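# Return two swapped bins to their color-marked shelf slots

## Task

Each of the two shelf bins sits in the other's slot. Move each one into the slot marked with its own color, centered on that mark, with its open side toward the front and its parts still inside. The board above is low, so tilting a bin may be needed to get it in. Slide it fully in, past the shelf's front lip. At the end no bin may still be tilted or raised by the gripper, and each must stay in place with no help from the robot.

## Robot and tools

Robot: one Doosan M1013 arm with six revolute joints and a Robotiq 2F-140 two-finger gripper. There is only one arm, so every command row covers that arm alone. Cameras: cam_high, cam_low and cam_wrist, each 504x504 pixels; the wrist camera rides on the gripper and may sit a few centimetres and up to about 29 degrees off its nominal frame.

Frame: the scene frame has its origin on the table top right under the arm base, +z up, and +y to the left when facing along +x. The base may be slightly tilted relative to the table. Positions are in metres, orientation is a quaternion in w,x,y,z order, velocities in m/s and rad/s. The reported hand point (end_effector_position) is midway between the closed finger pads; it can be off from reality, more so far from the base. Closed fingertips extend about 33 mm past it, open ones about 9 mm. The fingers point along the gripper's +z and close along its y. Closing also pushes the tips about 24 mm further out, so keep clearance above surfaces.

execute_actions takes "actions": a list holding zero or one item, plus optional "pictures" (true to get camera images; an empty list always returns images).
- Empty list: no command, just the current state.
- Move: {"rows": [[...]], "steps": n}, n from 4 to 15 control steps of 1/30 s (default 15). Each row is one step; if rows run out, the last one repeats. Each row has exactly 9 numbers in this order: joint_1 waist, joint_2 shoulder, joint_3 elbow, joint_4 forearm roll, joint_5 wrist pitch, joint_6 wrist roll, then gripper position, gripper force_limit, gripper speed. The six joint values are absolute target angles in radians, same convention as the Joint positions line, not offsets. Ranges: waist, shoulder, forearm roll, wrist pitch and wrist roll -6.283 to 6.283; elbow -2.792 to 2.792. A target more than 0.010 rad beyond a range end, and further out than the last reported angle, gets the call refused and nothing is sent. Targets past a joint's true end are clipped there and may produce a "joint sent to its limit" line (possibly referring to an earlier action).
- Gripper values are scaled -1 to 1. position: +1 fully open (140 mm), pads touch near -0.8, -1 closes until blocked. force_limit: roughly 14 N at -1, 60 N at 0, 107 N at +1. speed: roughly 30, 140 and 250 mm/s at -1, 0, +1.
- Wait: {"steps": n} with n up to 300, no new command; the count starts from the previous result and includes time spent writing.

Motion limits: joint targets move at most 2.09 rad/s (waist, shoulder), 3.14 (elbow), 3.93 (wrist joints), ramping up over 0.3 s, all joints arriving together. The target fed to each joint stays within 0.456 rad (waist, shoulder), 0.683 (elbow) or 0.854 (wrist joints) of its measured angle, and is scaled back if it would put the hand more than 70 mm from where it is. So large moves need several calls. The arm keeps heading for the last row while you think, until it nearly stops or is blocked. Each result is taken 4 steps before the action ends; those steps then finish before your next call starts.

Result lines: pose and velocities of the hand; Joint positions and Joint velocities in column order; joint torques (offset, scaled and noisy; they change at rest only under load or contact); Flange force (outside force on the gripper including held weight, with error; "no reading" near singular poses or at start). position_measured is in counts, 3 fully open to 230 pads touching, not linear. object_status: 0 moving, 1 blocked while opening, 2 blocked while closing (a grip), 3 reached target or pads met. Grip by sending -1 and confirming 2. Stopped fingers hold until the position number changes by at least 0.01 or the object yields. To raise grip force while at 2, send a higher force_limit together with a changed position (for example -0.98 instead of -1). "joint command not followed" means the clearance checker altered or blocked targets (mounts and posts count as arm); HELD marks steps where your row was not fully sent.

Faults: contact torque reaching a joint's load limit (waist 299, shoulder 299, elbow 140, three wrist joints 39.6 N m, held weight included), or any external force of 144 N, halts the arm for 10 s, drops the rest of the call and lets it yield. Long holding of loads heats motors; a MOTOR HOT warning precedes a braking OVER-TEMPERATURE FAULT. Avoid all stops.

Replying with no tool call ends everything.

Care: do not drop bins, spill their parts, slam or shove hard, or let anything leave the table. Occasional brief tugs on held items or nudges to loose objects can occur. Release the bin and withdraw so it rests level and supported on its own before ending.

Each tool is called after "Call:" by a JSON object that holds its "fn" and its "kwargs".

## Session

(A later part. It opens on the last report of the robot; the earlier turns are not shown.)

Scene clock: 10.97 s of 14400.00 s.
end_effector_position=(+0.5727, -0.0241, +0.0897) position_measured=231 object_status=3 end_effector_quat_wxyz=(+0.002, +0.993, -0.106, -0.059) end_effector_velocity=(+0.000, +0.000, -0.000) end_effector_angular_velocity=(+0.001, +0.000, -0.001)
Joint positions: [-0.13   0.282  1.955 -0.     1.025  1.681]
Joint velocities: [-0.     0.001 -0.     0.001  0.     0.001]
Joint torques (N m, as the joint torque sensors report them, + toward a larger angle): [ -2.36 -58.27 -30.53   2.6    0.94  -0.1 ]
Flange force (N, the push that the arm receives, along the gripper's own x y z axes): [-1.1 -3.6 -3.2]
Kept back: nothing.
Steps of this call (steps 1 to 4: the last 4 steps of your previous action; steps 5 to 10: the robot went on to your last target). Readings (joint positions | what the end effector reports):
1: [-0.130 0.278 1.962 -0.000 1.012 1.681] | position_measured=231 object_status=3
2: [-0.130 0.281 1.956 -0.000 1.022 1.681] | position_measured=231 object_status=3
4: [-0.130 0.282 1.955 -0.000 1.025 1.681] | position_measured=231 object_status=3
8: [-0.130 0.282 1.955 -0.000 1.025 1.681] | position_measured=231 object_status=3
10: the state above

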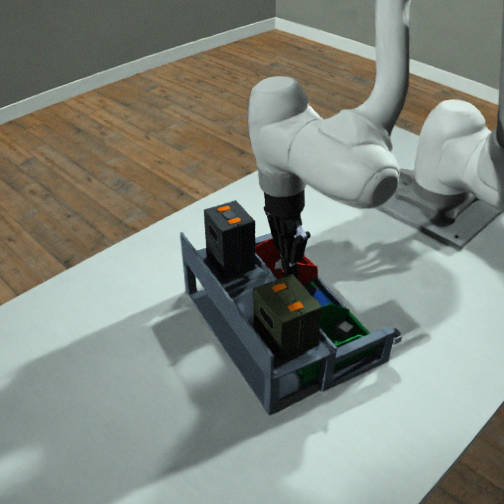

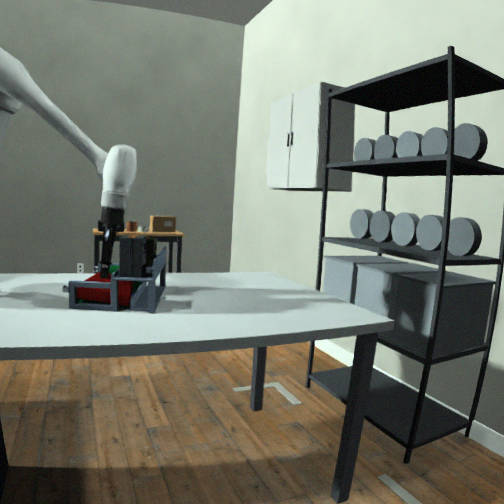

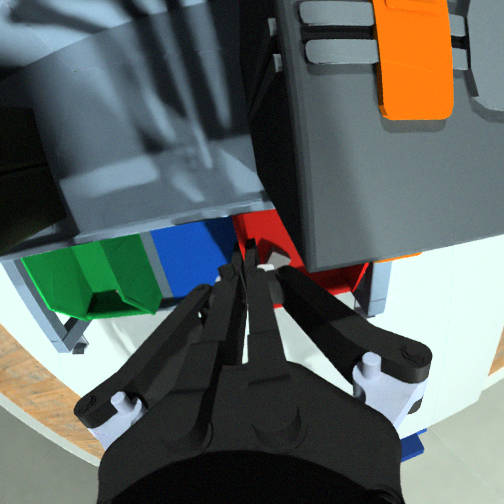

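Call:
{"fn": "execute_actions", "kwargs": {"actions": [{"rows":[[-0.128,0.2687,1.970,0,1.023,1.683,-1,0.5,-0.5],[-0.128,0.2687,1.970,0,1.023,1.683,-1,0.5,-0.5],[-0.128,0.2687,1.970,0,1.023,1.683,-1,0.5,-0.5],[-0.127,0.2555,1.9855,0,1.0205,1.684,-1,0.5,-0.5],[-0.127,0.2555,1.9855,0,1.0205,1.684,-1,0.5,-0.5],[-0.127,0.2555,1.9855,0,1.0205,1.684,-1,0.5,-0.5],[-0.124,0.2292,2.0162,0,1.0162,1.687,-1,0.5,-0.5]]}]}}

Call:
{"fn": "execute_actions", "kwargs": {"actions": [{"rows":[[-0.12,0.2025,2.046,0,1.013,1.691,-1,0.5,-0.5],[-0.12,0.2025,2.046,0,1.013,1.691,-1,0.5,-0.5],[-0.12,0.2025,2.046,0,1.013,1.691,-1,0.5,-0.5],[-0.116,0.1757,2.0757,0,1.0102,1.695,-1,0.5,-0.5]]}], "pictures": true}}

Call:
{"fn": "zoom_image", "kwargs": {"camera": "cam_low", "region": [50, 230, 170, 320]}}

Scene clock: 11.63 s of 14400.00 s.
end_effector_position=(+0.5385, -0.0173, +0.0942) position_measured=231 object_status=3 end_effector_quat_wxyz=(+0.002, +0.993, -0.106, -0.059) end_effector_velocity=(-0.009, +0.002, +0.005) end_effector_angular_velocity=(-0.002, -0.015, +0.001)
Joint positions: [-0.124  0.229  2.016 -0.     1.016  1.687]
Joint velocities: [ 0.003 -0.026  0.021  0.    -0.01   0.002]
Joint torques (N m, as the joint torque sensors report them, + toward a larger angle): [-11.54 -32.33 -39.48   3.39   0.06   0.18]
Flange force (N, the push that the arm receives, along the gripper's own x y z axes): [6.0 -5.6 2.2]
Steps of this call (steps 1 to 9: the robot went on to your last target; steps 10 to 20: the first 11 steps of this action). Readings (joint positions | what the end effector reports):
10: [-0.130 0.282 1.955 -0.000 1.025 1.681] | position_measured=231 object_status=3
11: [-0.130 0.279 1.959 -0.000 1.025 1.681] | position_measured=231 object_status=3
13: [-0.128 0.269 1.970 -0.000 1.023 1.682] | position_measured=231 object_status=3
17: [-0.127 0.252 1.990 -0.000 1.020 1.684] | position_measured=231 object_status=3
20: the state above

Scene clock: 12.13 s of 14400.00 s.
end_effector_position=(+0.5041, -0.0099, +0.0982) position_measured=231 object_status=3 end_effector_quat_wxyz=(+0.003, +0.993, -0.106, -0.059) end_effector_velocity=(-0.001, +0.000, -0.001) end_effector_angular_velocity=(+0.000, +0.002, -0.001)
Joint positions: [-0.116  0.176  2.076  0.     1.01   1.695]
Joint velocities: [ 0.     0.     0.001  0.    -0.     0.   ]
Joint torques (N m, as the joint torque sensors report them, + toward a larger angle): [ -2.29 -51.26 -30.71   2.77   0.98   0.18]
Flange force (N, the push that the arm receives, along the gripper's own x y z axes): [3.7 -4.4 1.1]
Steps of this call (steps 1 to 4: the last 4 steps of your previous action; steps 5 to 15: the first 11 steps of this action). Readings (joint positions | what the end effector reports):
5: [-0.124 0.229 2.016 -0.000 1.016 1.687] | position_measured=231 object_status=3
6: [-0.124 0.226 2.020 0.000 1.016 1.688] | position_measured=231 object_status=3
8: [-0.121 0.206 2.043 0.000 1.014 1.691] | position_measured=231 object_status=3
12: [-0.116 0.176 2.075 0.000 1.010 1.695] | position_measured=231 object_status=3
15: the state above

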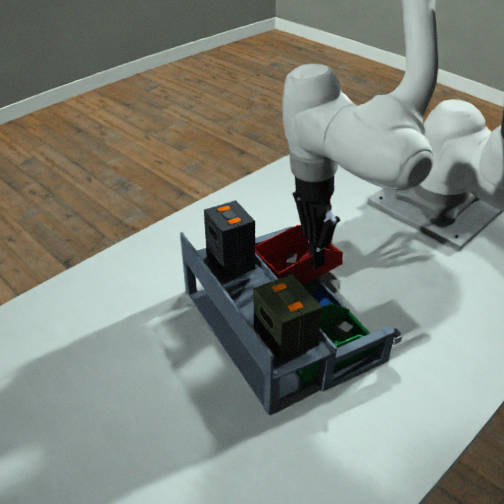

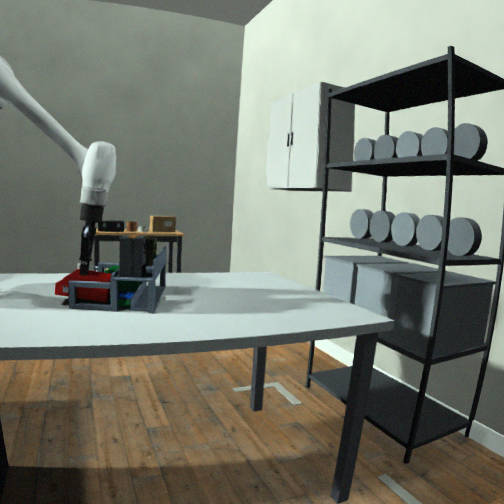

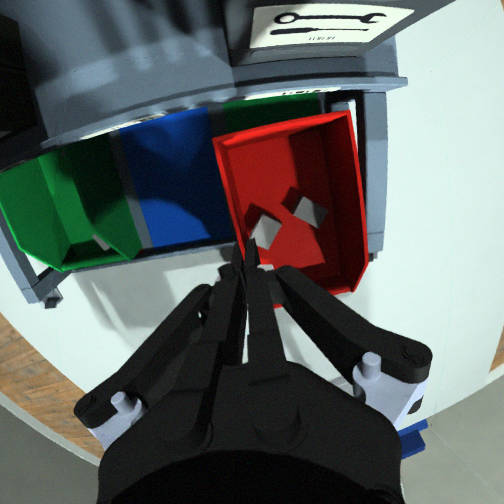

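Region (50, 230, 170, 320) of cam_low's 504x504 image, scaled by 4.200, with more detail than that image has; it fills the top 378 rows of this view, and the rest is white.

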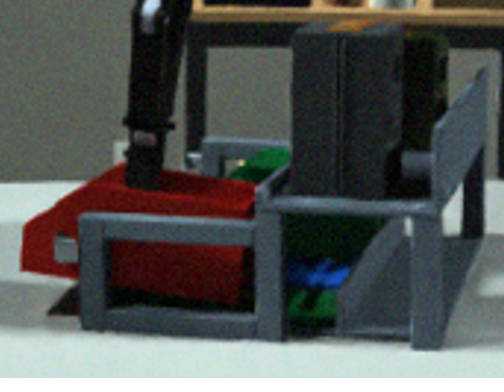

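Call:
{"fn": "execute_actions", "kwargs": {"actions": [{"rows":[[-0.116,0.1434,2.047,0,1.071,1.695,-1,0.5,-0.5],[-0.116,0.1434,2.047,0,1.071,1.695,-1,0.5,-0.5],[-0.116,0.1434,2.047,0,1.071,1.695,-1,0.5,-0.5],[-0.116,0.1111,2.0181,0,1.1324,1.695,-1,0.5,-0.5]],"steps":10}]}}

Call:
{"fn": "execute_actions", "kwargs": {"actions": [{"rows":[[0.3926,-0.0426,2.1723,0,1.0119,2.205,-1,0.5,-0.5]]}]}}

Call:
{"fn": "execute_actions", "kwargs": {"actions": [{"steps":25}]}}

Call:
{"fn": "execute_actions", "kwargs": {"actions": [{"rows":[[0.3926,0.013,2.2175,0,0.911,2.205,-1,0.5,-0.5],[0.3926,0.013,2.2175,0,0.911,2.205,-1,0.5,-0.5],[0.3926,0.013,2.2175,0,0.911,2.205,-1,0.5,-0.5],[0.3926,0.013,2.2175,0,0.911,2.205,-1,0.5,-0.5],[0.3926,0.013,2.2175,0,0.911,2.205,-1,0.5,-0.5],[0.3926,0.069,2.2628,0,0.8098,2.205,-1,0.5,-0.5]]}]}}

Call:
{"fn": "execute_actions", "kwargs": {"actions": [{"steps":10}], "pictures": true}}

Call:
{"fn": "zoom_image", "kwargs": {"camera": "cam_low", "region": [20, 230, 140, 320]}}

Scene clock: 12.93 s of 14400.00 s.
end_effector_position=(+0.5047, -0.0098, +0.1471) position_measured=231 object_status=3 end_effector_quat_wxyz=(+0.003, +0.993, -0.106, -0.059) end_effector_velocity=(+0.011, +0.000, +0.367) end_effector_angular_velocity=(-0.006, -0.061, +0.000)
Joint positions: [-0.116  0.124  2.029  0.     1.108  1.695]
Joint velocities: [-0.    -0.379 -0.351 -0.     0.669  0.   ]
Joint torques (N m, as the joint torque sensors report them, + toward a larger angle): [ -1.32 -44.21 -32.75   2.97   0.87  -0.11]
Flange force (N, the push that the arm receives, along the gripper's own x y z axes): [0.8 -1.8 -4.8]
Steps of this call (steps 1 to 4: the last 4 steps of your previous action; steps 5 to 15: the robot went on to your last target; steps 16 to 18: nothing new was sent; steps 19 to 24: the first 6 steps of this action). Readings (joint positions | what the end effector reports):
19: [-0.116 0.176 2.076 0.000 1.010 1.695] | position_measured=231 object_status=3
20: [-0.116 0.172 2.073 0.000 1.017 1.695] | position_measured=231 object_status=3
22: [-0.116 0.150 2.052 0.000 1.059 1.695] | position_measured=231 object_status=3
24: the state above

Scene clock: 13.43 s of 14400.00 s.
end_effector_position=(+0.4631, +0.1104, +0.1596) position_measured=231 object_status=3 end_effector_quat_wxyz=(+0.010, +0.994, -0.110, -0.028) end_effector_velocity=(-0.200, +0.419, +0.004) end_effector_angular_velocity=(-0.019, -0.221, +0.025)
Joint positions: [0.133 0.034 2.097 0.    1.07  1.951]
Joint velocities: [ 0.938 -0.278  0.27   0.    -0.207  0.915]
Joint torques (N m, as the joint torque sensors report them, + toward a larger angle): [ -2.38 -37.66 -34.32   2.81   1.22   0.1 ]
Flange force (N, the push that the arm receives, along the gripper's own x y z axes): [-5.6 -0.2 0.0]
Steps of this call (steps 1 to 4: the last 4 steps of your previous action; steps 5 to 15: the first 11 steps of this action). Readings (joint positions | what the end effector reports):
5: [-0.116 0.111 2.018 0.000 1.132 1.695] | position_measured=231 object_status=3
6: [-0.112 0.110 2.020 0.000 1.130 1.699] | position_measured=231 object_status=3
8: [-0.083 0.100 2.032 0.000 1.120 1.733] | position_measured=231 object_status=3
12: [0.039 0.062 2.070 0.000 1.091 1.858] | position_measured=231 object_status=3
15: the state above

Scene clock: 14.27 s of 14400.00 s.
end_effector_position=(+0.3945, +0.2144, +0.1592) position_measured=231 object_status=3 end_effector_quat_wxyz=(+0.002, +0.994, -0.107, +0.001) end_effector_velocity=(+0.000, +0.000, -0.000) end_effector_angular_velocity=(+0.000, +0.000, -0.001)
Joint positions: [ 0.393 -0.043  2.172  0.     1.012  2.205]
Joint velocities: [-0.  0. -0.  0. -0.  0.]
Joint torques (N m, as the joint torque sensors report them, + toward a larger angle): [ -0.92 -31.63 -33.69   2.81   0.37   0.15]
Flange force (N, the push that the arm receives, along the gripper's own x y z axes): [1.9 -3.7 -0.3]
Kept back: nothing.
Steps of this call (steps 1 to 4: the last 4 steps of your previous action; steps 5 to 25: the robot went on to your last target). Readings (joint positions | what the end effector reports):
1: [0.165 0.025 2.106 0.000 1.063 1.982] | position_measured=231 object_status=3
2: [0.197 0.015 2.116 0.000 1.055 2.013] | position_measured=231 object_status=3
4: [0.261 -0.004 2.134 0.000 1.041 2.076] | position_measured=231 object_status=3
8: [0.373 -0.037 2.167 0.000 1.016 2.185] | position_measured=231 object_status=3
25: the state above

Scene clock: 14.63 s of 14400.00 s.
end_effector_position=(+0.3946, +0.2141, +0.0701) position_measured=231 object_status=3 end_effector_quat_wxyz=(+0.002, +0.994, -0.107, +0.000) end_effector_velocity=(+0.009, +0.006, -0.021) end_effector_angular_velocity=(+0.013, -0.017, -0.004)
Joint positions: [0.393 0.068 2.261 0.    0.813 2.205]
Joint velocities: [-0.     0.036  0.012  0.007 -0.069 -0.001]
Joint torques (N m, as the joint torque sensors report them, + toward a larger angle): [  1.29 -32.12 -13.92   1.55  -6.3    0.32]
Flange force (N, the push that the arm receives, along the gripper's own x y z axes): [-18.9 4.4 -115.7]
Steps of this call (steps 1 to 11: the first 11 steps of this action). Readings (joint positions | what the end effector reports):
1: [0.393 -0.043 2.172 0.000 1.012 2.205] | position_measured=231 object_status=3
2: [0.393 -0.039 2.175 0.000 1.005 2.205] | position_measured=231 object_status=3
4: [0.393 -0.011 2.198 -0.000 0.953 2.205] | position_measured=231 object_status=3
8: [0.393 0.032 2.233 -0.000 0.875 2.205] | position_measured=231 object_status=3
11: the state above

Scene clock: 24.73 s of 14400.00 s.
end_effector_position=(+0.3945, +0.2141, +0.0703) position_measured=231 object_status=3 end_effector_quat_wxyz=(+0.002, +0.994, -0.107, -0.000) end_effector_velocity=(-0.000, -0.000, -0.000) end_effector_angular_velocity=(+0.000, +0.001, -0.001)
Joint positions: [0.393 0.068 2.261 0.    0.814 2.205]
Joint velocities: [-0.     0.     0.     0.    -0.     0.001]
Joint torques (N m, as the joint torque sensors report them, + toward a larger angle): [ -0.54 -25.94 -20.02   2.02  -0.6   -0.23]
Flange force (N, the push that the arm receives, along the gripper's own x y z axes): [-0.9 -1.2 -26.7]
FORCE FAULT: contact force on the arm reached its limit, and the arm stopped for 10 seconds. The contact can be on any part of the arm, not only on its tool. The arm's remaining commands of this call were not run. The arm holds still and accepts commands again. Move the arm away from the contact; if what it grips holds it there, let go first. Pushing or pulling that hard again can fault the arm again.
Kept back: nothing.
The stop began at step 3 of this call (marked STOPPED below). From that step on the arm followed nothing that you had sent. 2 steps, steps kept back included, did not run and will not run. Nothing is kept back now, and the robot has no last target.
Steps of this call (steps 1 to 2: the first 2 steps of the 4 kept back from your previous action; steps 3 to 303: the stop). Readings (joint positions | what the end effector reports):
1: [0.393 0.068 2.262 0.000 0.812 2.205] | position_measured=231 object_status=3
2: [0.393 0.068 2.262 0.000 0.812 2.205] | position_measured=231 object_status=3
3: [0.393 0.068 2.261 0.000 0.813 2.205] | position_measured=231 object_status=3 STOPPED
4: [0.393 0.068 2.261 0.000 0.814 2.205] | position_measured=231 object_status=3
8: [0.393 0.068 2.261 0.000 0.814 2.205] | position_measured=231 object_status=3
303: the state above

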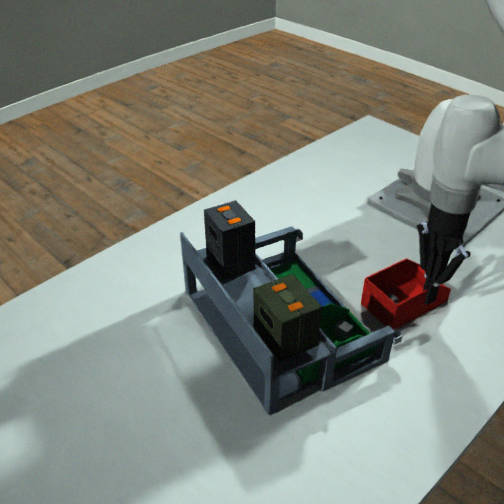

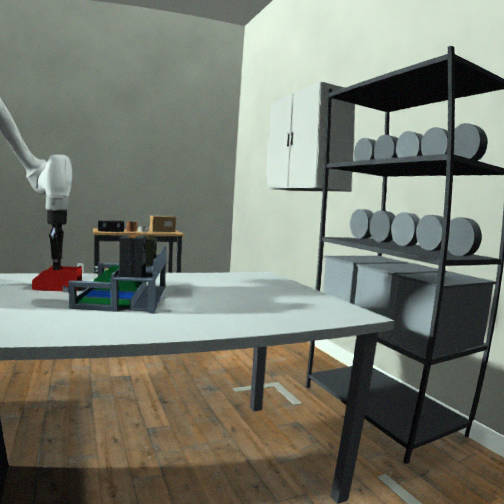

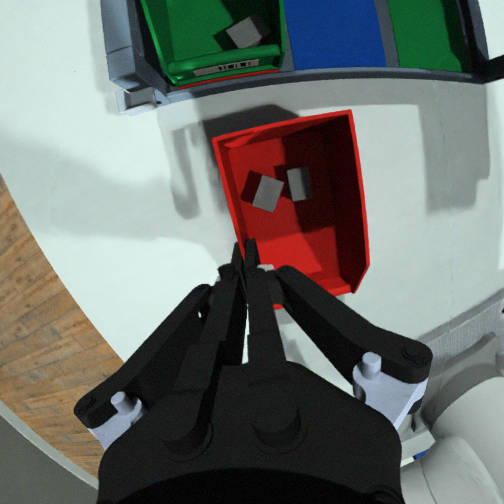

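Region (20, 230, 140, 320) of cam_low's 504x504 image, scaled by 4.200, with more detail than that image has; it fills the top 378 rows of this view, and the rest is white.

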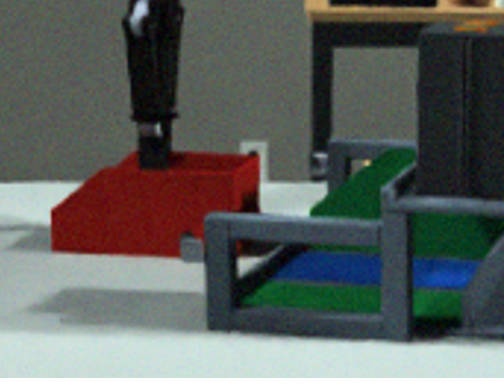

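Call:
{"fn": "execute_actions", "kwargs": {"actions": [{"rows":[[0.3926,0.066,2.2605,0,0.815,2.205,-0.5,0.5,0]],"steps":10}]}}

Call:
{"fn": "execute_actions", "kwargs": {"actions": [{"rows":[[0.3926,-0.0426,2.1723,0,1.0119,2.205,-0.5,0.5,0]],"steps":13}]}}

Call:
{"fn": "execute_actions", "kwargs": {"actions": [{"rows":[[0.1485,0.2472,1.8862,0,1.0082,1.96,-1,0.5,0]]}]}}

Call:
{"fn": "execute_actions", "kwargs": {"actions": [{"steps":20}], "pictures": true}}

Scene clock: 25.23 s of 14400.00 s.
end_effector_position=(+0.3947, +0.2142, +0.0713) position_measured=197 object_status=0 end_effector_quat_wxyz=(+0.002, +0.994, -0.107, +0.001) end_effector_velocity=(+0.001, +0.000, +0.001) end_effector_angular_velocity=(+0.001, -0.002, -0.001)
Joint positions: [0.393 0.066 2.261 0.    0.815 2.205]
Joint velocities: [-0.    -0.001 -0.002  0.     0.     0.001]
Joint torques (N m, as the joint torque sensors report them, + toward a larger angle): [ -2.87 -33.83 -27.52   2.61   0.31   0.21]
Flange force (N, the push that the arm receives, along the gripper's own x y z axes): [-3.7 -4.3 -6.7]
Steps of this call (steps 1 to 9: nothing new was sent; steps 10 to 15: the first 6 steps of this action). Readings (joint positions | what the end effector reports):
10: [0.393 0.068 2.261 0.000 0.814 2.205] | position_measured=231 object_status=0
11: [0.393 0.067 2.261 0.000 0.814 2.205] | position_measured=231 object_status=0
13: [0.393 0.066 2.261 0.000 0.815 2.205] | position_measured=213 object_status=0
15: the state above

Scene clock: 25.67 s of 14400.00 s.
end_effector_position=(+0.3946, +0.2145, +0.1591) position_measured=192 object_status=3 end_effector_quat_wxyz=(+0.001, +0.994, -0.107, +0.001) end_effector_velocity=(-0.010, -0.004, +0.010) end_effector_angular_velocity=(-0.010, +0.022, -0.001)
Joint positions: [ 0.393 -0.043  2.173 -0.     1.011  2.205]
Joint velocities: [ 0.    -0.015 -0.006  0.     0.045  0.001]
Joint torques (N m, as the joint torque sensors report them, + toward a larger angle): [ -7.19   4.35 -18.31   1.     0.5   -0.03]
Flange force (N, the push that the arm receives, along the gripper's own x y z axes): [-0.9 -6.2 -1.4]
Steps of this call (steps 1 to 4: the last 4 steps of your previous action; steps 5 to 13: the first 9 steps of this action). Readings (joint positions | what the end effector reports):
5: [0.393 0.066 2.260 0.000 0.815 2.205] | position_measured=192 object_status=0
6: [0.393 0.062 2.258 -0.000 0.822 2.205] | position_measured=192 object_status=0
8: [0.393 0.033 2.233 -0.000 0.876 2.205] | position_measured=192 object_status=3
12: [0.393 -0.040 2.175 -0.000 1.006 2.205] | position_measured=192 object_status=3
13: the state above

Scene clock: 26.17 s of 14400.00 s.
end_effector_position=(+0.5411, +0.1769, +0.1515) position_measured=234 object_status=0 end_effector_quat_wxyz=(+0.002, +0.994, -0.107, +0.001) end_effector_velocity=(+0.489, -0.202, -0.067) end_effector_angular_velocity=(-0.000, +0.002, -0.000)
Joint positions: [ 0.227  0.154  1.978 -0.     1.009  2.039]
Joint velocities: [-0.561  0.665 -0.654  0.    -0.008 -0.56 ]
Joint torques (N m, as the joint torque sensors report them, + toward a larger angle): [ -3.64 -49.85 -32.42   2.92   0.64   0.37]
Flange force (N, the push that the arm receives, along the gripper's own x y z axes): [0.1 -2.7 -0.6]
Steps of this call (steps 1 to 4: the last 4 steps of your previous action; steps 5 to 15: the first 11 steps of this action). Readings (joint positions | what the end effector reports):
5: [0.393 -0.043 2.172 -0.000 1.012 2.205] | position_measured=192 object_status=0
6: [0.390 -0.039 2.169 -0.000 1.012 2.202] | position_measured=195 object_status=0
8: [0.365 -0.010 2.139 -0.000 1.011 2.177] | position_measured=210 object_status=0
12: [0.285 0.086 2.045 -0.000 1.010 2.096] | position_measured=234 object_status=0
15: the state above

Scene clock: 26.83 s of 14400.00 s.
end_effector_position=(+0.6088, +0.1436, +0.1396) position_measured=234 object_status=3 end_effector_quat_wxyz=(+0.002, +0.994, -0.107, +0.001) end_effector_velocity=(+0.000, +0.000, -0.000) end_effector_angular_velocity=(+0.000, -0.000, -0.001)
Joint positions: [ 0.148  0.247  1.886 -0.     1.008  1.96 ]
Joint velocities: [ 0.  0. -0.  0. -0.  0.]
Joint torques (N m, as the joint torque sensors report them, + toward a larger angle): [ -1.67 -58.94 -33.29   3.03   0.72  -0.24]
Flange force (N, the push that the arm receives, along the gripper's own x y z axes): [0.1 -3.0 -1.9]
Kept back: nothing.
Steps of this call (steps 1 to 4: the last 4 steps of your previous action; steps 5 to 20: the robot went on to your last target). Readings (joint positions | what the end effector reports):
1: [0.208 0.176 1.956 -0.000 1.009 2.020] | position_measured=234 object_status=0
2: [0.190 0.198 1.934 -0.000 1.009 2.001] | position_measured=234 object_status=0
4: [0.159 0.235 1.898 -0.000 1.008 1.971] | position_measured=234 object_status=3
8: [0.148 0.247 1.886 -0.000 1.008 1.960] | position_measured=234 object_status=3
20: the state above

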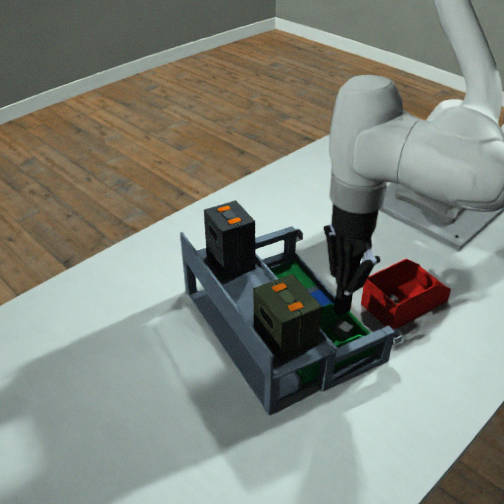

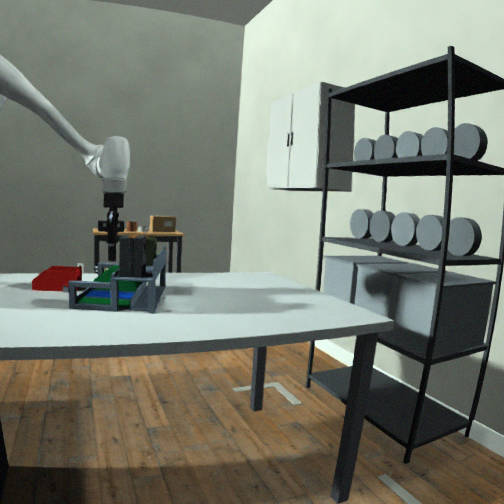

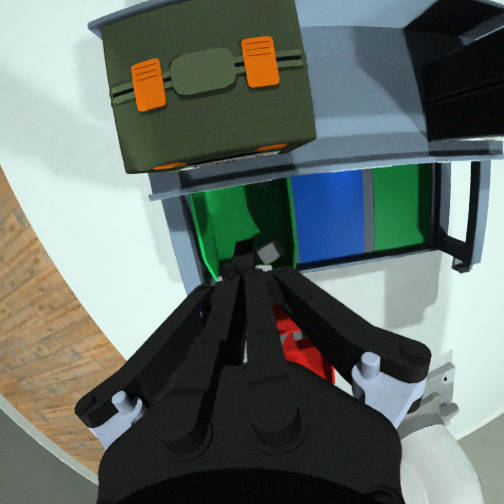

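Call:
{"fn": "execute_actions", "kwargs": {"actions": [{"rows":[[0.1485,0.2982,1.9302,0,0.9132,1.96,-1,0.5,0]],"steps":12}]}}

Call:
{"fn": "execute_actions", "kwargs": {"actions": [{"rows":[[0.119,0.290,1.9414,0,0.910,1.93,-1,0.5,0],[0.119,0.290,1.9414,0,0.910,1.93,-1,0.5,0],[0.119,0.290,1.9414,0,0.910,1.93,-1,0.5,0],[0.104,0.286,1.947,0,0.9085,1.915,-1,0.5,0],[0.097,0.284,1.950,0,0.9075,1.908,-1,0.5,0],[0.089,0.282,1.9527,0,0.907,1.901,-1,0.5,0],[0.082,0.280,1.9555,0,0.906,1.894,-1,0.5,0],[0.074,0.278,1.958,0,0.905,1.886,-1,0.5,0],[0.067,0.276,1.961,0,0.9045,1.879,-1,0.5,0],[0.060,0.274,1.964,0,0.9037,1.872,-1,0.5,0],[0.052,0.272,1.9667,0,0.903,1.864,-1,0.5,0],[0.045,0.270,1.9695,0,0.902,1.857,-1,0.5,0],[0.037,0.268,1.972,0,0.901,1.849,-1,0.5,0],[0.03,0.266,1.9751,0,0.9005,1.842,-1,0.5,0]]}]}}

Call:
{"fn": "execute_actions", "kwargs": {"actions": [{"steps":8}], "pictures": true}}

Scene clock: 27.37 s of 14400.00 s.
end_effector_position=(+0.6088, +0.1435, +0.0874) position_measured=234 object_status=3 end_effector_quat_wxyz=(+0.002, +0.994, -0.107, +0.000) end_effector_velocity=(+0.001, +0.000, +0.000) end_effector_angular_velocity=(+0.001, -0.003, -0.001)
Joint positions: [0.149 0.298 1.93  0.    0.913 1.96 ]
Joint velocities: [-0.    -0.001  0.001  0.    -0.003  0.   ]
Joint torques (N m, as the joint torque sensors report them, + toward a larger angle): [  0.68 -54.29 -28.53   3.01   0.79  -0.09]
Flange force (N, the push that the arm receives, along the gripper's own x y z axes): [-1.4 3.3 -5.0]
Steps of this call (steps 1 to 8: the robot went on to your last target; steps 9 to 16: the first 8 steps of this action). Readings (joint positions | what the end effector reports):
9: [0.148 0.247 1.886 -0.000 1.008 1.960] | position_measured=234 object_status=3
10: [0.149 0.250 1.889 0.000 1.001 1.960] | position_measured=234 object_status=3
12: [0.149 0.278 1.913 0.000 0.950 1.960] | position_measured=234 object_status=3
16: the state above

Scene clock: 27.87 s of 14400.00 s.
end_effector_position=(+0.6024, +0.0915, +0.0878) position_measured=234 object_status=3 end_effector_quat_wxyz=(+0.002, +0.994, -0.107, +0.001) end_effector_velocity=(-0.028, -0.134, -0.002) end_effector_angular_velocity=(-0.001, +0.007, +0.000)
Joint positions: [0.066 0.276 1.961 0.    0.904 1.878]
Joint velocities: [-0.214 -0.06   0.088  0.    -0.021 -0.215]
Joint torques (N m, as the joint torque sensors report them, + toward a larger angle): [ -1.65 -59.15 -30.3    2.37   1.52   0.34]
Flange force (N, the push that the arm receives, along the gripper's own x y z axes): [-0.8 -3.2 -1.2]
Steps of this call (steps 1 to 4: the last 4 steps of your previous action; steps 5 to 15: the first 11 steps of this action). Readings (joint positions | what the end effector reports):
5: [0.148 0.298 1.930 0.000 0.913 1.960] | position_measured=234 object_status=3
6: [0.145 0.297 1.931 0.000 0.913 1.956] | position_measured=234 object_status=3
8: [0.124 0.291 1.939 0.000 0.911 1.935] | position_measured=234 object_status=3
12: [0.089 0.282 1.953 0.000 0.907 1.901] | position_measured=234 object_status=3
15: the state above

Scene clock: 28.13 s of 14400.00 s.
end_effector_position=(+0.5980, +0.0691, +0.0878) position_measured=234 object_status=3 end_effector_quat_wxyz=(+0.002, +0.994, -0.107, +0.001) end_effector_velocity=(+0.001, -0.000, +0.001) end_effector_angular_velocity=(-0.000, -0.002, +0.002)
Joint positions: [0.03  0.266 1.975 0.    0.901 1.842]
Joint velocities: [-0.    -0.001 -0.001 -0.    -0.    -0.002]
Joint torques (N m, as the joint torque sensors report them, + toward a larger angle): [ -3.29 -58.39 -30.51   2.62   0.67   0.58]
Flange force (N, the push that the arm receives, along the gripper's own x y z axes): [0.8 -4.6 -2.1]
Kept back: nothing.
Steps of this call (steps 1 to 4: the last 4 steps of your previous action; steps 5 to 8: the robot went on to your last target). Readings (joint positions | what the end effector reports):
1: [0.059 0.274 1.964 0.000 0.904 1.871] | position_measured=234 object_status=3
2: [0.052 0.272 1.967 0.000 0.903 1.864] | position_measured=234 object_status=3
4: [0.037 0.268 1.972 0.000 0.901 1.849] | position_measured=234 object_status=3
8: the state above

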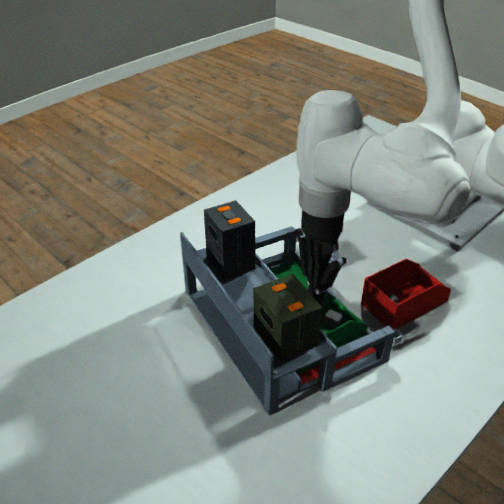

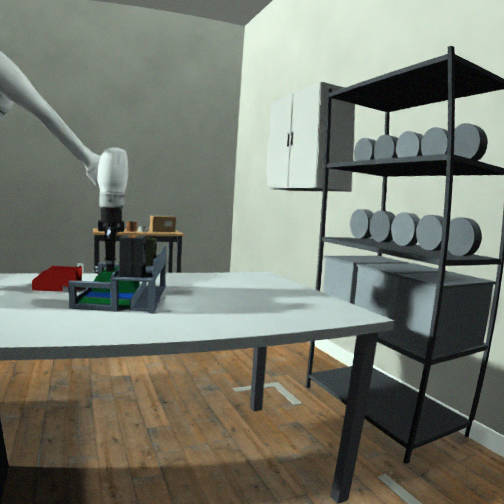

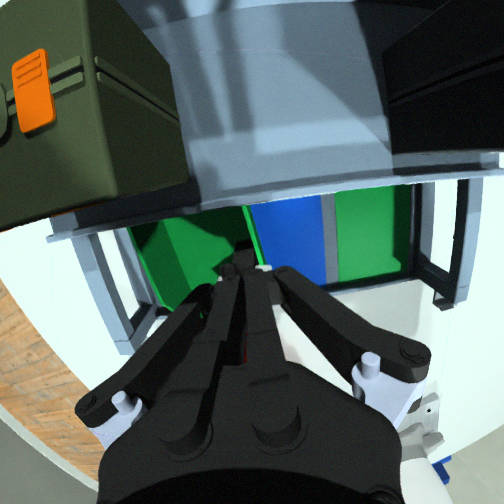

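Call:
{"fn": "execute_actions", "kwargs": {"actions": [{"rows":[[0.018,0.2636,1.9783,0,0.8997,1.830,-1,0.5,0],[0.006,0.2612,1.9816,0,0.8988,1.818,-1,0.5,0],[-0.006,0.2588,1.9848,0,0.898,1.806,-1,0.5,0],[-0.018,0.2564,1.988,0,0.8972,1.794,-1,0.5,0],[-0.03,0.254,1.9913,0,0.8963,1.782,-1,0.5,0],[-0.042,0.2516,1.9946,0,0.8955,1.770,-1,0.5,0],[-0.054,0.2492,1.9978,0,0.8947,1.758,-1,0.5,0],[-0.065,0.2467,2.001,0,0.8938,1.747,-1,0.5,0],[-0.077,0.2443,2.0043,0,0.893,1.735,-1,0.5,0],[-0.089,0.2419,2.0075,0,0.8921,1.723,-1,0.5,0],[-0.101,0.2395,2.0108,0,0.8913,1.711,-1,0.5,0],[-0.113,0.2371,2.014,0,0.8905,1.699,-1,0.5,0],[-0.125,0.2347,2.0173,0,0.8896,1.687,-1,0.5,0],[-0.137,0.2323,2.0205,0,0.8888,1.675,-1,0.5,0]]}]}}

Call:
{"fn": "execute_actions", "kwargs": {"actions": [{"rows":[[-0.1475,0.2314,2.0217,0,0.8885,1.6645,-1,0.5,0],[-0.158,0.2305,2.0229,0,0.8882,1.654,-1,0.5,0],[-0.1685,0.2296,2.0241,0,0.8879,1.6435,-1,0.5,0],[-0.179,0.2287,2.0253,0,0.8876,1.633,-1,0.5,0],[-0.1895,0.2278,2.0265,0,0.8873,1.6225,-1,0.5,0],[-0.2,0.2268,2.0277,0,0.887,1.612,-1,0.5,0],[-0.2105,0.2259,2.0289,0,0.8868,1.6015,-1,0.5,0],[-0.221,0.225,2.0301,0,0.8865,1.591,-1,0.5,0],[-0.2315,0.2241,2.0313,0,0.8862,1.5805,-1,0.5,0],[-0.242,0.2232,2.0325,0,0.8859,1.57,-1,0.5,0]]}]}}

Call:
{"fn": "execute_actions", "kwargs": {"actions": [{"steps":6}], "pictures": true}}

Call:
{"fn": "zoom_image", "kwargs": {"camera": "cam_high", "region": [230, 200, 400, 370]}}

Scene clock: 28.83 s of 14400.00 s.
end_effector_position=(+0.5866, +0.0068, +0.0881) position_measured=234 object_status=3 end_effector_quat_wxyz=(+0.002, +0.994, -0.107, +0.001) end_effector_velocity=(-0.048, -0.203, +0.001) end_effector_angular_velocity=(-0.000, -0.002, -0.001)
Joint positions: [-0.075  0.245  2.004  0.     0.893  1.737]
Joint velocities: [-0.349 -0.071  0.094 -0.    -0.025 -0.348]
Joint torques (N m, as the joint torque sensors report them, + toward a larger angle): [ -3.79 -56.65 -29.83   2.3    0.35   0.29]
Flange force (N, the push that the arm receives, along the gripper's own x y z axes): [2.2 -5.9 -2.5]
Steps of this call (steps 1 to 10: the robot went on to your last target; steps 11 to 21: the first 11 steps of this action). Readings (joint positions | what the end effector reports):
11: [0.030 0.266 1.975 0.000 0.900 1.842] | position_measured=234 object_status=3
12: [0.026 0.265 1.976 0.000 0.900 1.838] | position_measured=234 object_status=3
14: [0.007 0.261 1.981 0.000 0.899 1.819] | position_measured=234 object_status=3
18: [-0.040 0.252 1.994 0.000 0.896 1.772] | position_measured=234 object_status=3
21: the state above

Scene clock: 29.33 s of 14400.00 s.
end_effector_position=(+0.5661, -0.0811, +0.0883) position_measured=234 object_status=3 end_effector_quat_wxyz=(+0.002, +0.994, -0.107, +0.001) end_effector_velocity=(-0.042, -0.164, +0.001) end_effector_angular_velocity=(+0.000, +0.000, -0.001)
Joint positions: [-0.23   0.224  2.031 -0.     0.886  1.582]
Joint velocities: [-0.297 -0.026  0.033  0.    -0.007 -0.296]
Joint torques (N m, as the joint torque sensors report them, + toward a larger angle): [ -2.52 -52.15 -31.11   2.37   0.43  -0.32]
Flange force (N, the push that the arm receives, along the gripper's own x y z axes): [-2.8 -5.5 -3.9]
Steps of this call (steps 1 to 4: the last 4 steps of your previous action; steps 5 to 15: the first 11 steps of this action). Readings (joint positions | what the end effector reports):
5: [-0.132 0.233 2.019 -0.000 0.889 1.680] | position_measured=234 object_status=3
6: [-0.140 0.232 2.021 -0.000 0.889 1.672] | position_measured=234 object_status=3
8: [-0.158 0.231 2.023 -0.000 0.888 1.654] | position_measured=234 object_status=3
12: [-0.199 0.227 2.028 -0.000 0.887 1.613] | position_measured=234 object_status=3
15: the state above

Scene clock: 29.53 s of 14400.00 s.
end_effector_position=(+0.5644, -0.0876, +0.0883) position_measured=234 object_status=3 end_effector_quat_wxyz=(+0.002, +0.994, -0.107, +0.001) end_effector_velocity=(-0.000, -0.000, -0.000) end_effector_angular_velocity=(-0.000, +0.000, -0.000)
Joint positions: [-0.242  0.223  2.032 -0.     0.886  1.57 ]
Joint velocities: [ 0.     0.     0.    -0.001  0.     0.   ]
Joint torques (N m, as the joint torque sensors report them, + toward a larger angle): [ -1.4  -55.67 -29.37   2.62   0.9    0.28]
Flange force (N, the push that the arm receives, along the gripper's own x y z axes): [5.8 -2.0 0.0]
Kept back: nothing.
Steps of this call (steps 1 to 4: the last 4 steps of your previous action; steps 5 to 6: the robot went on to your last target). Readings (joint positions | what the end effector reports):
1: [-0.238 0.224 2.032 -0.000 0.886 1.574] | position_measured=234 object_status=3
2: [-0.242 0.223 2.032 -0.000 0.886 1.571] | position_measured=234 object_status=3
4: [-0.242 0.223 2.032 -0.000 0.886 1.570] | position_measured=234 object_status=3
6: the state above

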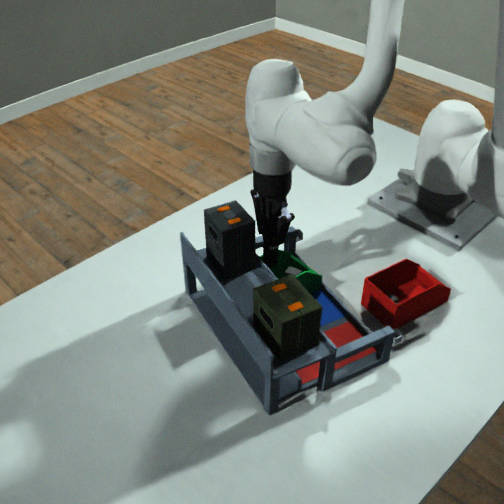

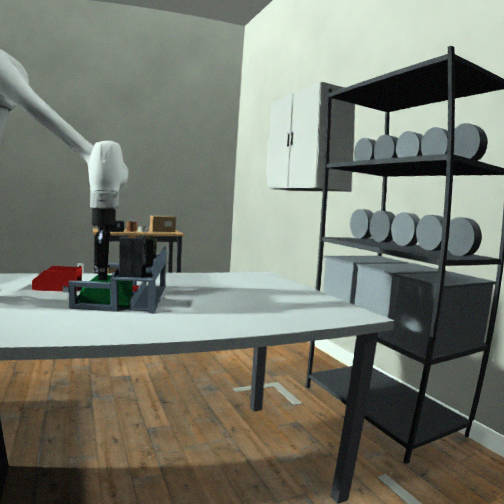

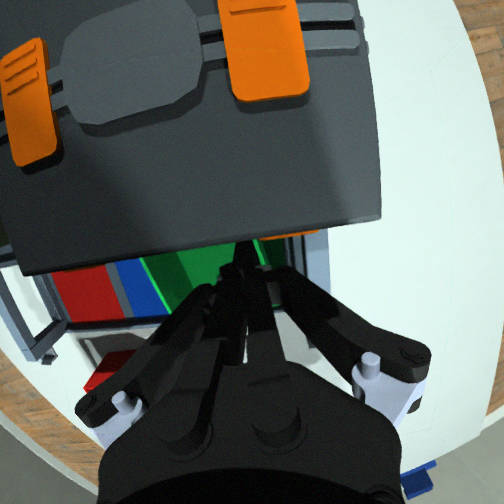

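Region (230, 200, 400, 370) of cam_high's 504x504 image, scaled by 2.965, with more detail than that image has.

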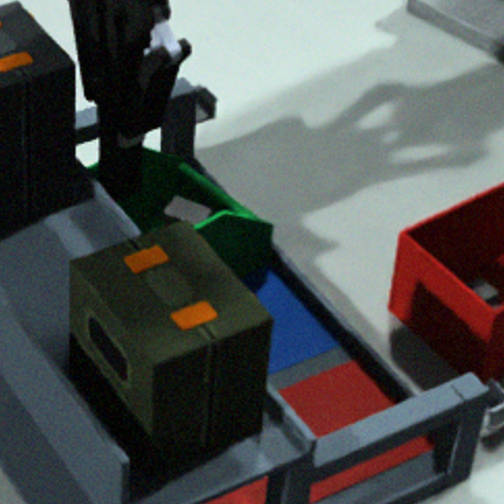

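Call:
{"fn": "execute_actions", "kwargs": {"actions": [{"rows":[[-0.25,0.2227,2.0332,0,0.8857,1.562,-1,0.5,0],[-0.258,0.2222,2.0338,0,0.8856,1.554,-1,0.5,0],[-0.2665,0.2217,2.0345,0,0.8854,1.5455,-1,0.5,0]],"steps":12}]}}

Call:
{"fn": "execute_actions", "kwargs": {"actions": [{"rows":[[-0.25,0.2227,2.0332,0,0.8857,1.562,-1,0.5,0]],"steps":7}]}}

Call:
{"fn": "execute_actions", "kwargs": {"actions": [{"rows":[[-0.23,0.08,2.06,0,1.0016,1.582,-0.45,0.5,0]]}]}}

Call:
{"fn": "execute_actions", "kwargs": {"actions": [{"steps":8}], "pictures": true}}

Call:
{"fn": "zoom_image", "kwargs": {"camera": "cam_high", "region": [230, 200, 380, 350]}}

Scene clock: 30.00 s of 14400.00 s.
end_effector_position=(+0.5610, -0.1011, +0.0884) position_measured=234 object_status=3 end_effector_quat_wxyz=(+0.002, +0.994, -0.107, +0.001) end_effector_velocity=(-0.000, -0.000, -0.000) end_effector_angular_velocity=(-0.000, +0.000, +0.002)
Joint positions: [-0.267  0.222  2.034 -0.     0.885  1.546]
Joint velocities: [ 0.     0.     0.    -0.    -0.    -0.002]
Joint torques (N m, as the joint torque sensors report them, + toward a larger angle): [ -1.65 -54.47 -30.16   2.8    1.04   0.07]
Flange force (N, the push that the arm receives, along the gripper's own x y z axes): [3.1 -2.7 -0.2]
Steps of this call (steps 1 to 6: the robot went on to your last target; steps 7 to 14: the first 8 steps of this action). Readings (joint positions | what the end effector reports):
7: [-0.242 0.223 2.033 -0.000 0.886 1.570] | position_measured=234 object_status=3
8: [-0.245 0.223 2.033 -0.000 0.886 1.567] | position_measured=234 object_status=3
10: [-0.259 0.222 2.034 -0.000 0.886 1.553] | position_measured=234 object_status=3
14: the state above

Scene clock: 30.23 s of 14400.00 s.
end_effector_position=(+0.5623, -0.0954, +0.0884) position_measured=234 object_status=3 end_effector_quat_wxyz=(+0.002, +0.994, -0.107, +0.001) end_effector_velocity=(+0.033, +0.122, +0.003) end_effector_angular_velocity=(-0.002, -0.010, -0.007)
Joint positions: [-0.256  0.222  2.034 -0.     0.885  1.555]
Joint velocities: [ 0.222  0.008 -0.018 -0.     0.     0.229]
Joint torques (N m, as the joint torque sensors report them, + toward a larger angle): [  0.56 -54.22 -30.2    2.95   0.63  -0.14]
Flange force (N, the push that the arm receives, along the gripper's own x y z axes): [1.8 -10.3 -3.8]
Steps of this call (steps 1 to 4: the last 4 steps of your previous action; steps 5 to 7: the first 3 steps of this action). Readings (joint positions | what the end effector reports):
5: [-0.266 0.222 2.034 -0.000 0.885 1.546] | position_measured=234 object_status=3
6: [-0.264 0.222 2.034 -0.000 0.885 1.547] | position_measured=234 object_status=3
7: the state above

Scene clock: 30.73 s of 14400.00 s.
end_effector_position=(+0.5166, -0.0705, +0.1540) position_measured=186 object_status=0 end_effector_quat_wxyz=(+0.002, +0.994, -0.107, +0.001) end_effector_velocity=(-0.003, +0.001, -0.002) end_effector_angular_velocity=(+0.001, +0.007, -0.000)
Joint positions: [-0.23   0.08   2.06   0.     1.001  1.582]
Joint velocities: [ 0.     0.     0.003 -0.     0.003  0.   ]
Joint torques (N m, as the joint torque sensors report them, + toward a larger angle): [ -2.31 -44.17 -35.27   3.12   0.77   0.25]
Flange force (N, the push that the arm receives, along the gripper's own x y z axes): [0.2 -4.5 0.5]
Steps of this call (steps 1 to 4: the last 4 steps of your previous action; steps 5 to 15: the first 11 steps of this action). Readings (joint positions | what the end effector reports):
5: [-0.250 0.222 2.033 -0.000 0.886 1.562] | position_measured=234 object_status=0
6: [-0.250 0.219 2.035 -0.000 0.889 1.562] | position_measured=234 object_status=0
8: [-0.246 0.190 2.043 -0.000 0.913 1.567] | position_measured=216 object_status=0
12: [-0.232 0.092 2.058 0.000 0.991 1.580] | position_measured=187 object_status=0
15: the state above

Scene clock: 31.00 s of 14400.00 s.
end_effector_position=(+0.5165, -0.0705, +0.1540) position_measured=186 object_status=3 end_effector_quat_wxyz=(+0.002, +0.994, -0.107, +0.001) end_effector_velocity=(+0.000, -0.000, -0.000) end_effector_angular_velocity=(-0.000, +0.001, +0.001)
Joint positions: [-0.23   0.08   2.06   0.     1.002  1.582]
Joint velocities: [ 0.     0.001 -0.001 -0.    -0.    -0.001]
Joint torques (N m, as the joint torque sensors report them, + toward a larger angle): [ -1.91 -41.6  -32.04   3.04   0.47  -0.28]
Flange force (N, the push that the arm receives, along the gripper's own x y z axes): [2.9 -4.0 -3.6]
Kept back: nothing.
Steps of this call (steps 1 to 4: the last 4 steps of your previous action; steps 5 to 8: the robot went on to your last target). Readings (joint positions | what the end effector reports):
1: [-0.230 0.080 2.060 0.000 1.001 1.582] | position_measured=186 object_status=0
2: [-0.230 0.080 2.060 0.000 1.002 1.582] | position_measured=186 object_status=0
4: [-0.230 0.080 2.060 0.000 1.002 1.582] | position_measured=186 object_status=3
8: the state above

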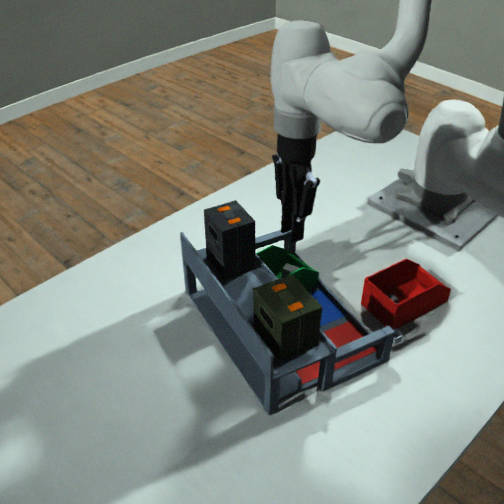

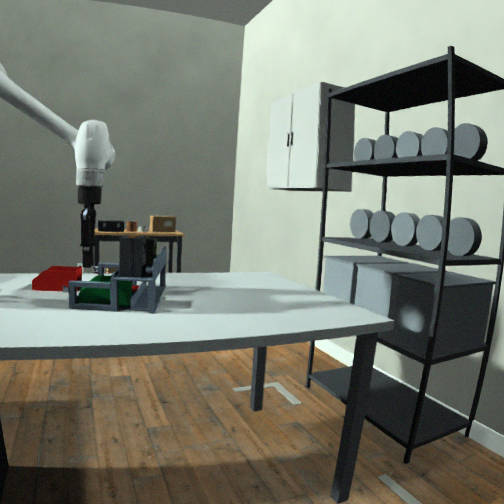

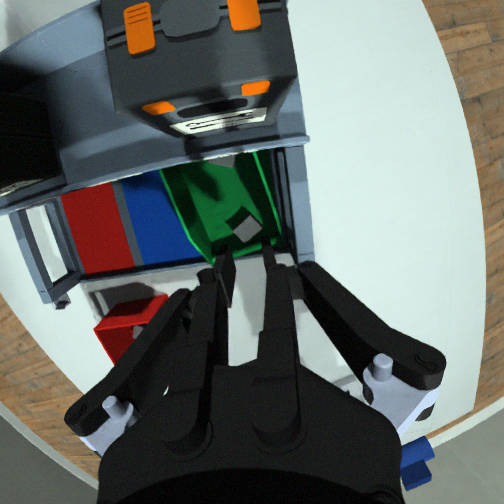

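Region (230, 200, 380, 350) of cam_high's 504x504 image, scaled by 3.360, with more detail than that image has.

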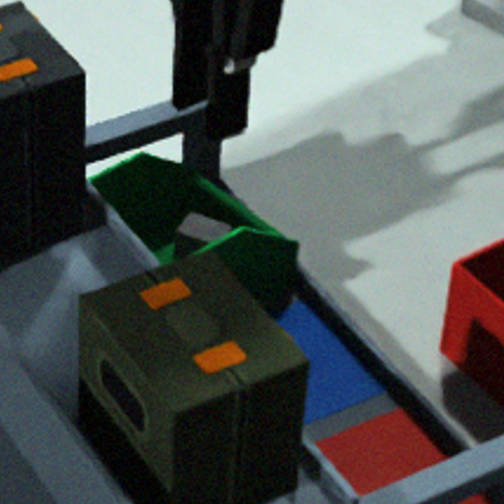

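Call:
{"fn": "execute_actions", "kwargs": {"actions": [{"rows":[[-0.115,0.173,1.993,0,0.9756,1.696,-0.35,0.5,0]]}]}}

Call:
{"fn": "execute_actions", "kwargs": {"actions": [{"rows":[[-0.115,0.205,2.022,0,0.9146,1.696,-0.35,0.5,0]],"steps":12}], "pictures": true}}

Scene clock: 31.63 s of 14400.00 s.
end_effector_position=(+0.5702, -0.0151, +0.1343) position_measured=173 object_status=3 end_effector_quat_wxyz=(+0.002, +0.994, -0.106, +0.000) end_effector_velocity=(+0.000, -0.000, +0.000) end_effector_angular_velocity=(-0.001, -0.001, -0.001)
Joint positions: [-0.115  0.173  1.993  0.     0.976  1.696]
Joint velocities: [ 0.    -0.    -0.    -0.001 -0.     0.001]
Joint torques (N m, as the joint torque sensors report them, + toward a larger angle): [ -2.41 -48.57 -31.98   2.97   0.94   0.09]
Flange force (N, the push that the arm receives, along the gripper's own x y z axes): [-2.5 -3.7 -4.3]
Steps of this call (steps 1 to 8: the robot went on to your last target; steps 9 to 19: the first 11 steps of this action). Readings (joint positions | what the end effector reports):
9: [-0.230 0.080 2.060 0.000 1.002 1.582] | position_measured=186 object_status=0
10: [-0.226 0.083 2.058 0.000 1.001 1.586] | position_measured=183 object_status=0
12: [-0.197 0.107 2.040 0.000 0.994 1.615] | position_measured=173 object_status=0
16: [-0.118 0.171 1.995 0.000 0.976 1.692] | position_measured=173 object_status=0
19: the state above

Scene clock: 32.03 s of 14400.00 s.
end_effector_position=(+0.5698, -0.0153, +0.1029) position_measured=173 object_status=3 end_effector_quat_wxyz=(+0.002, +0.994, -0.106, +0.000) end_effector_velocity=(+0.001, -0.000, +0.000) end_effector_angular_velocity=(-0.001, -0.002, +0.001)
Joint positions: [-0.115  0.205  2.022 -0.     0.915  1.696]
Joint velocities: [-0.     0.    -0.001 -0.    -0.002 -0.001]
Joint torques (N m, as the joint torque sensors report them, + toward a larger angle): [ -1.93 -50.15 -30.82   2.95   1.28   0.12]
Flange force (N, the push that the arm receives, along the gripper's own x y z axes): [-2.3 -2.6 -4.0]
Steps of this call (steps 1 to 4: the last 4 steps of your previous action; steps 5 to 12: the first 8 steps of this action). Readings (joint positions | what the end effector reports):
5: [-0.115 0.173 1.993 0.000 0.975 1.696] | position_measured=173 object_status=3
6: [-0.115 0.176 1.996 0.000 0.968 1.696] | position_measured=173 object_status=3
8: [-0.115 0.199 2.017 -0.000 0.927 1.696] | position_measured=173 object_status=3
12: the state above

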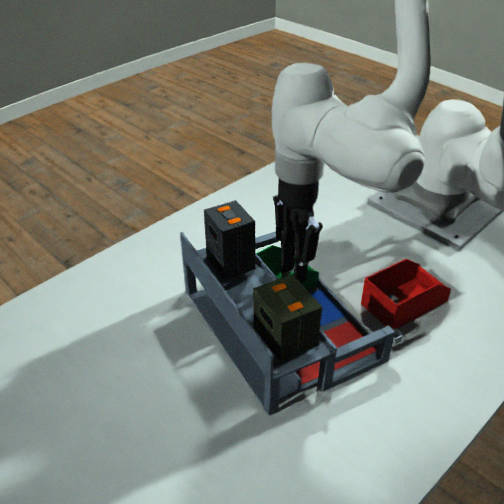

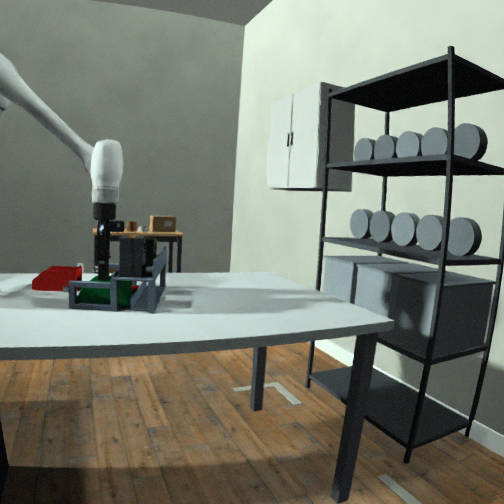

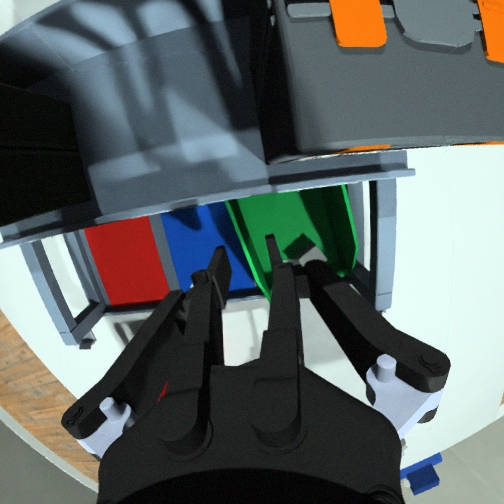

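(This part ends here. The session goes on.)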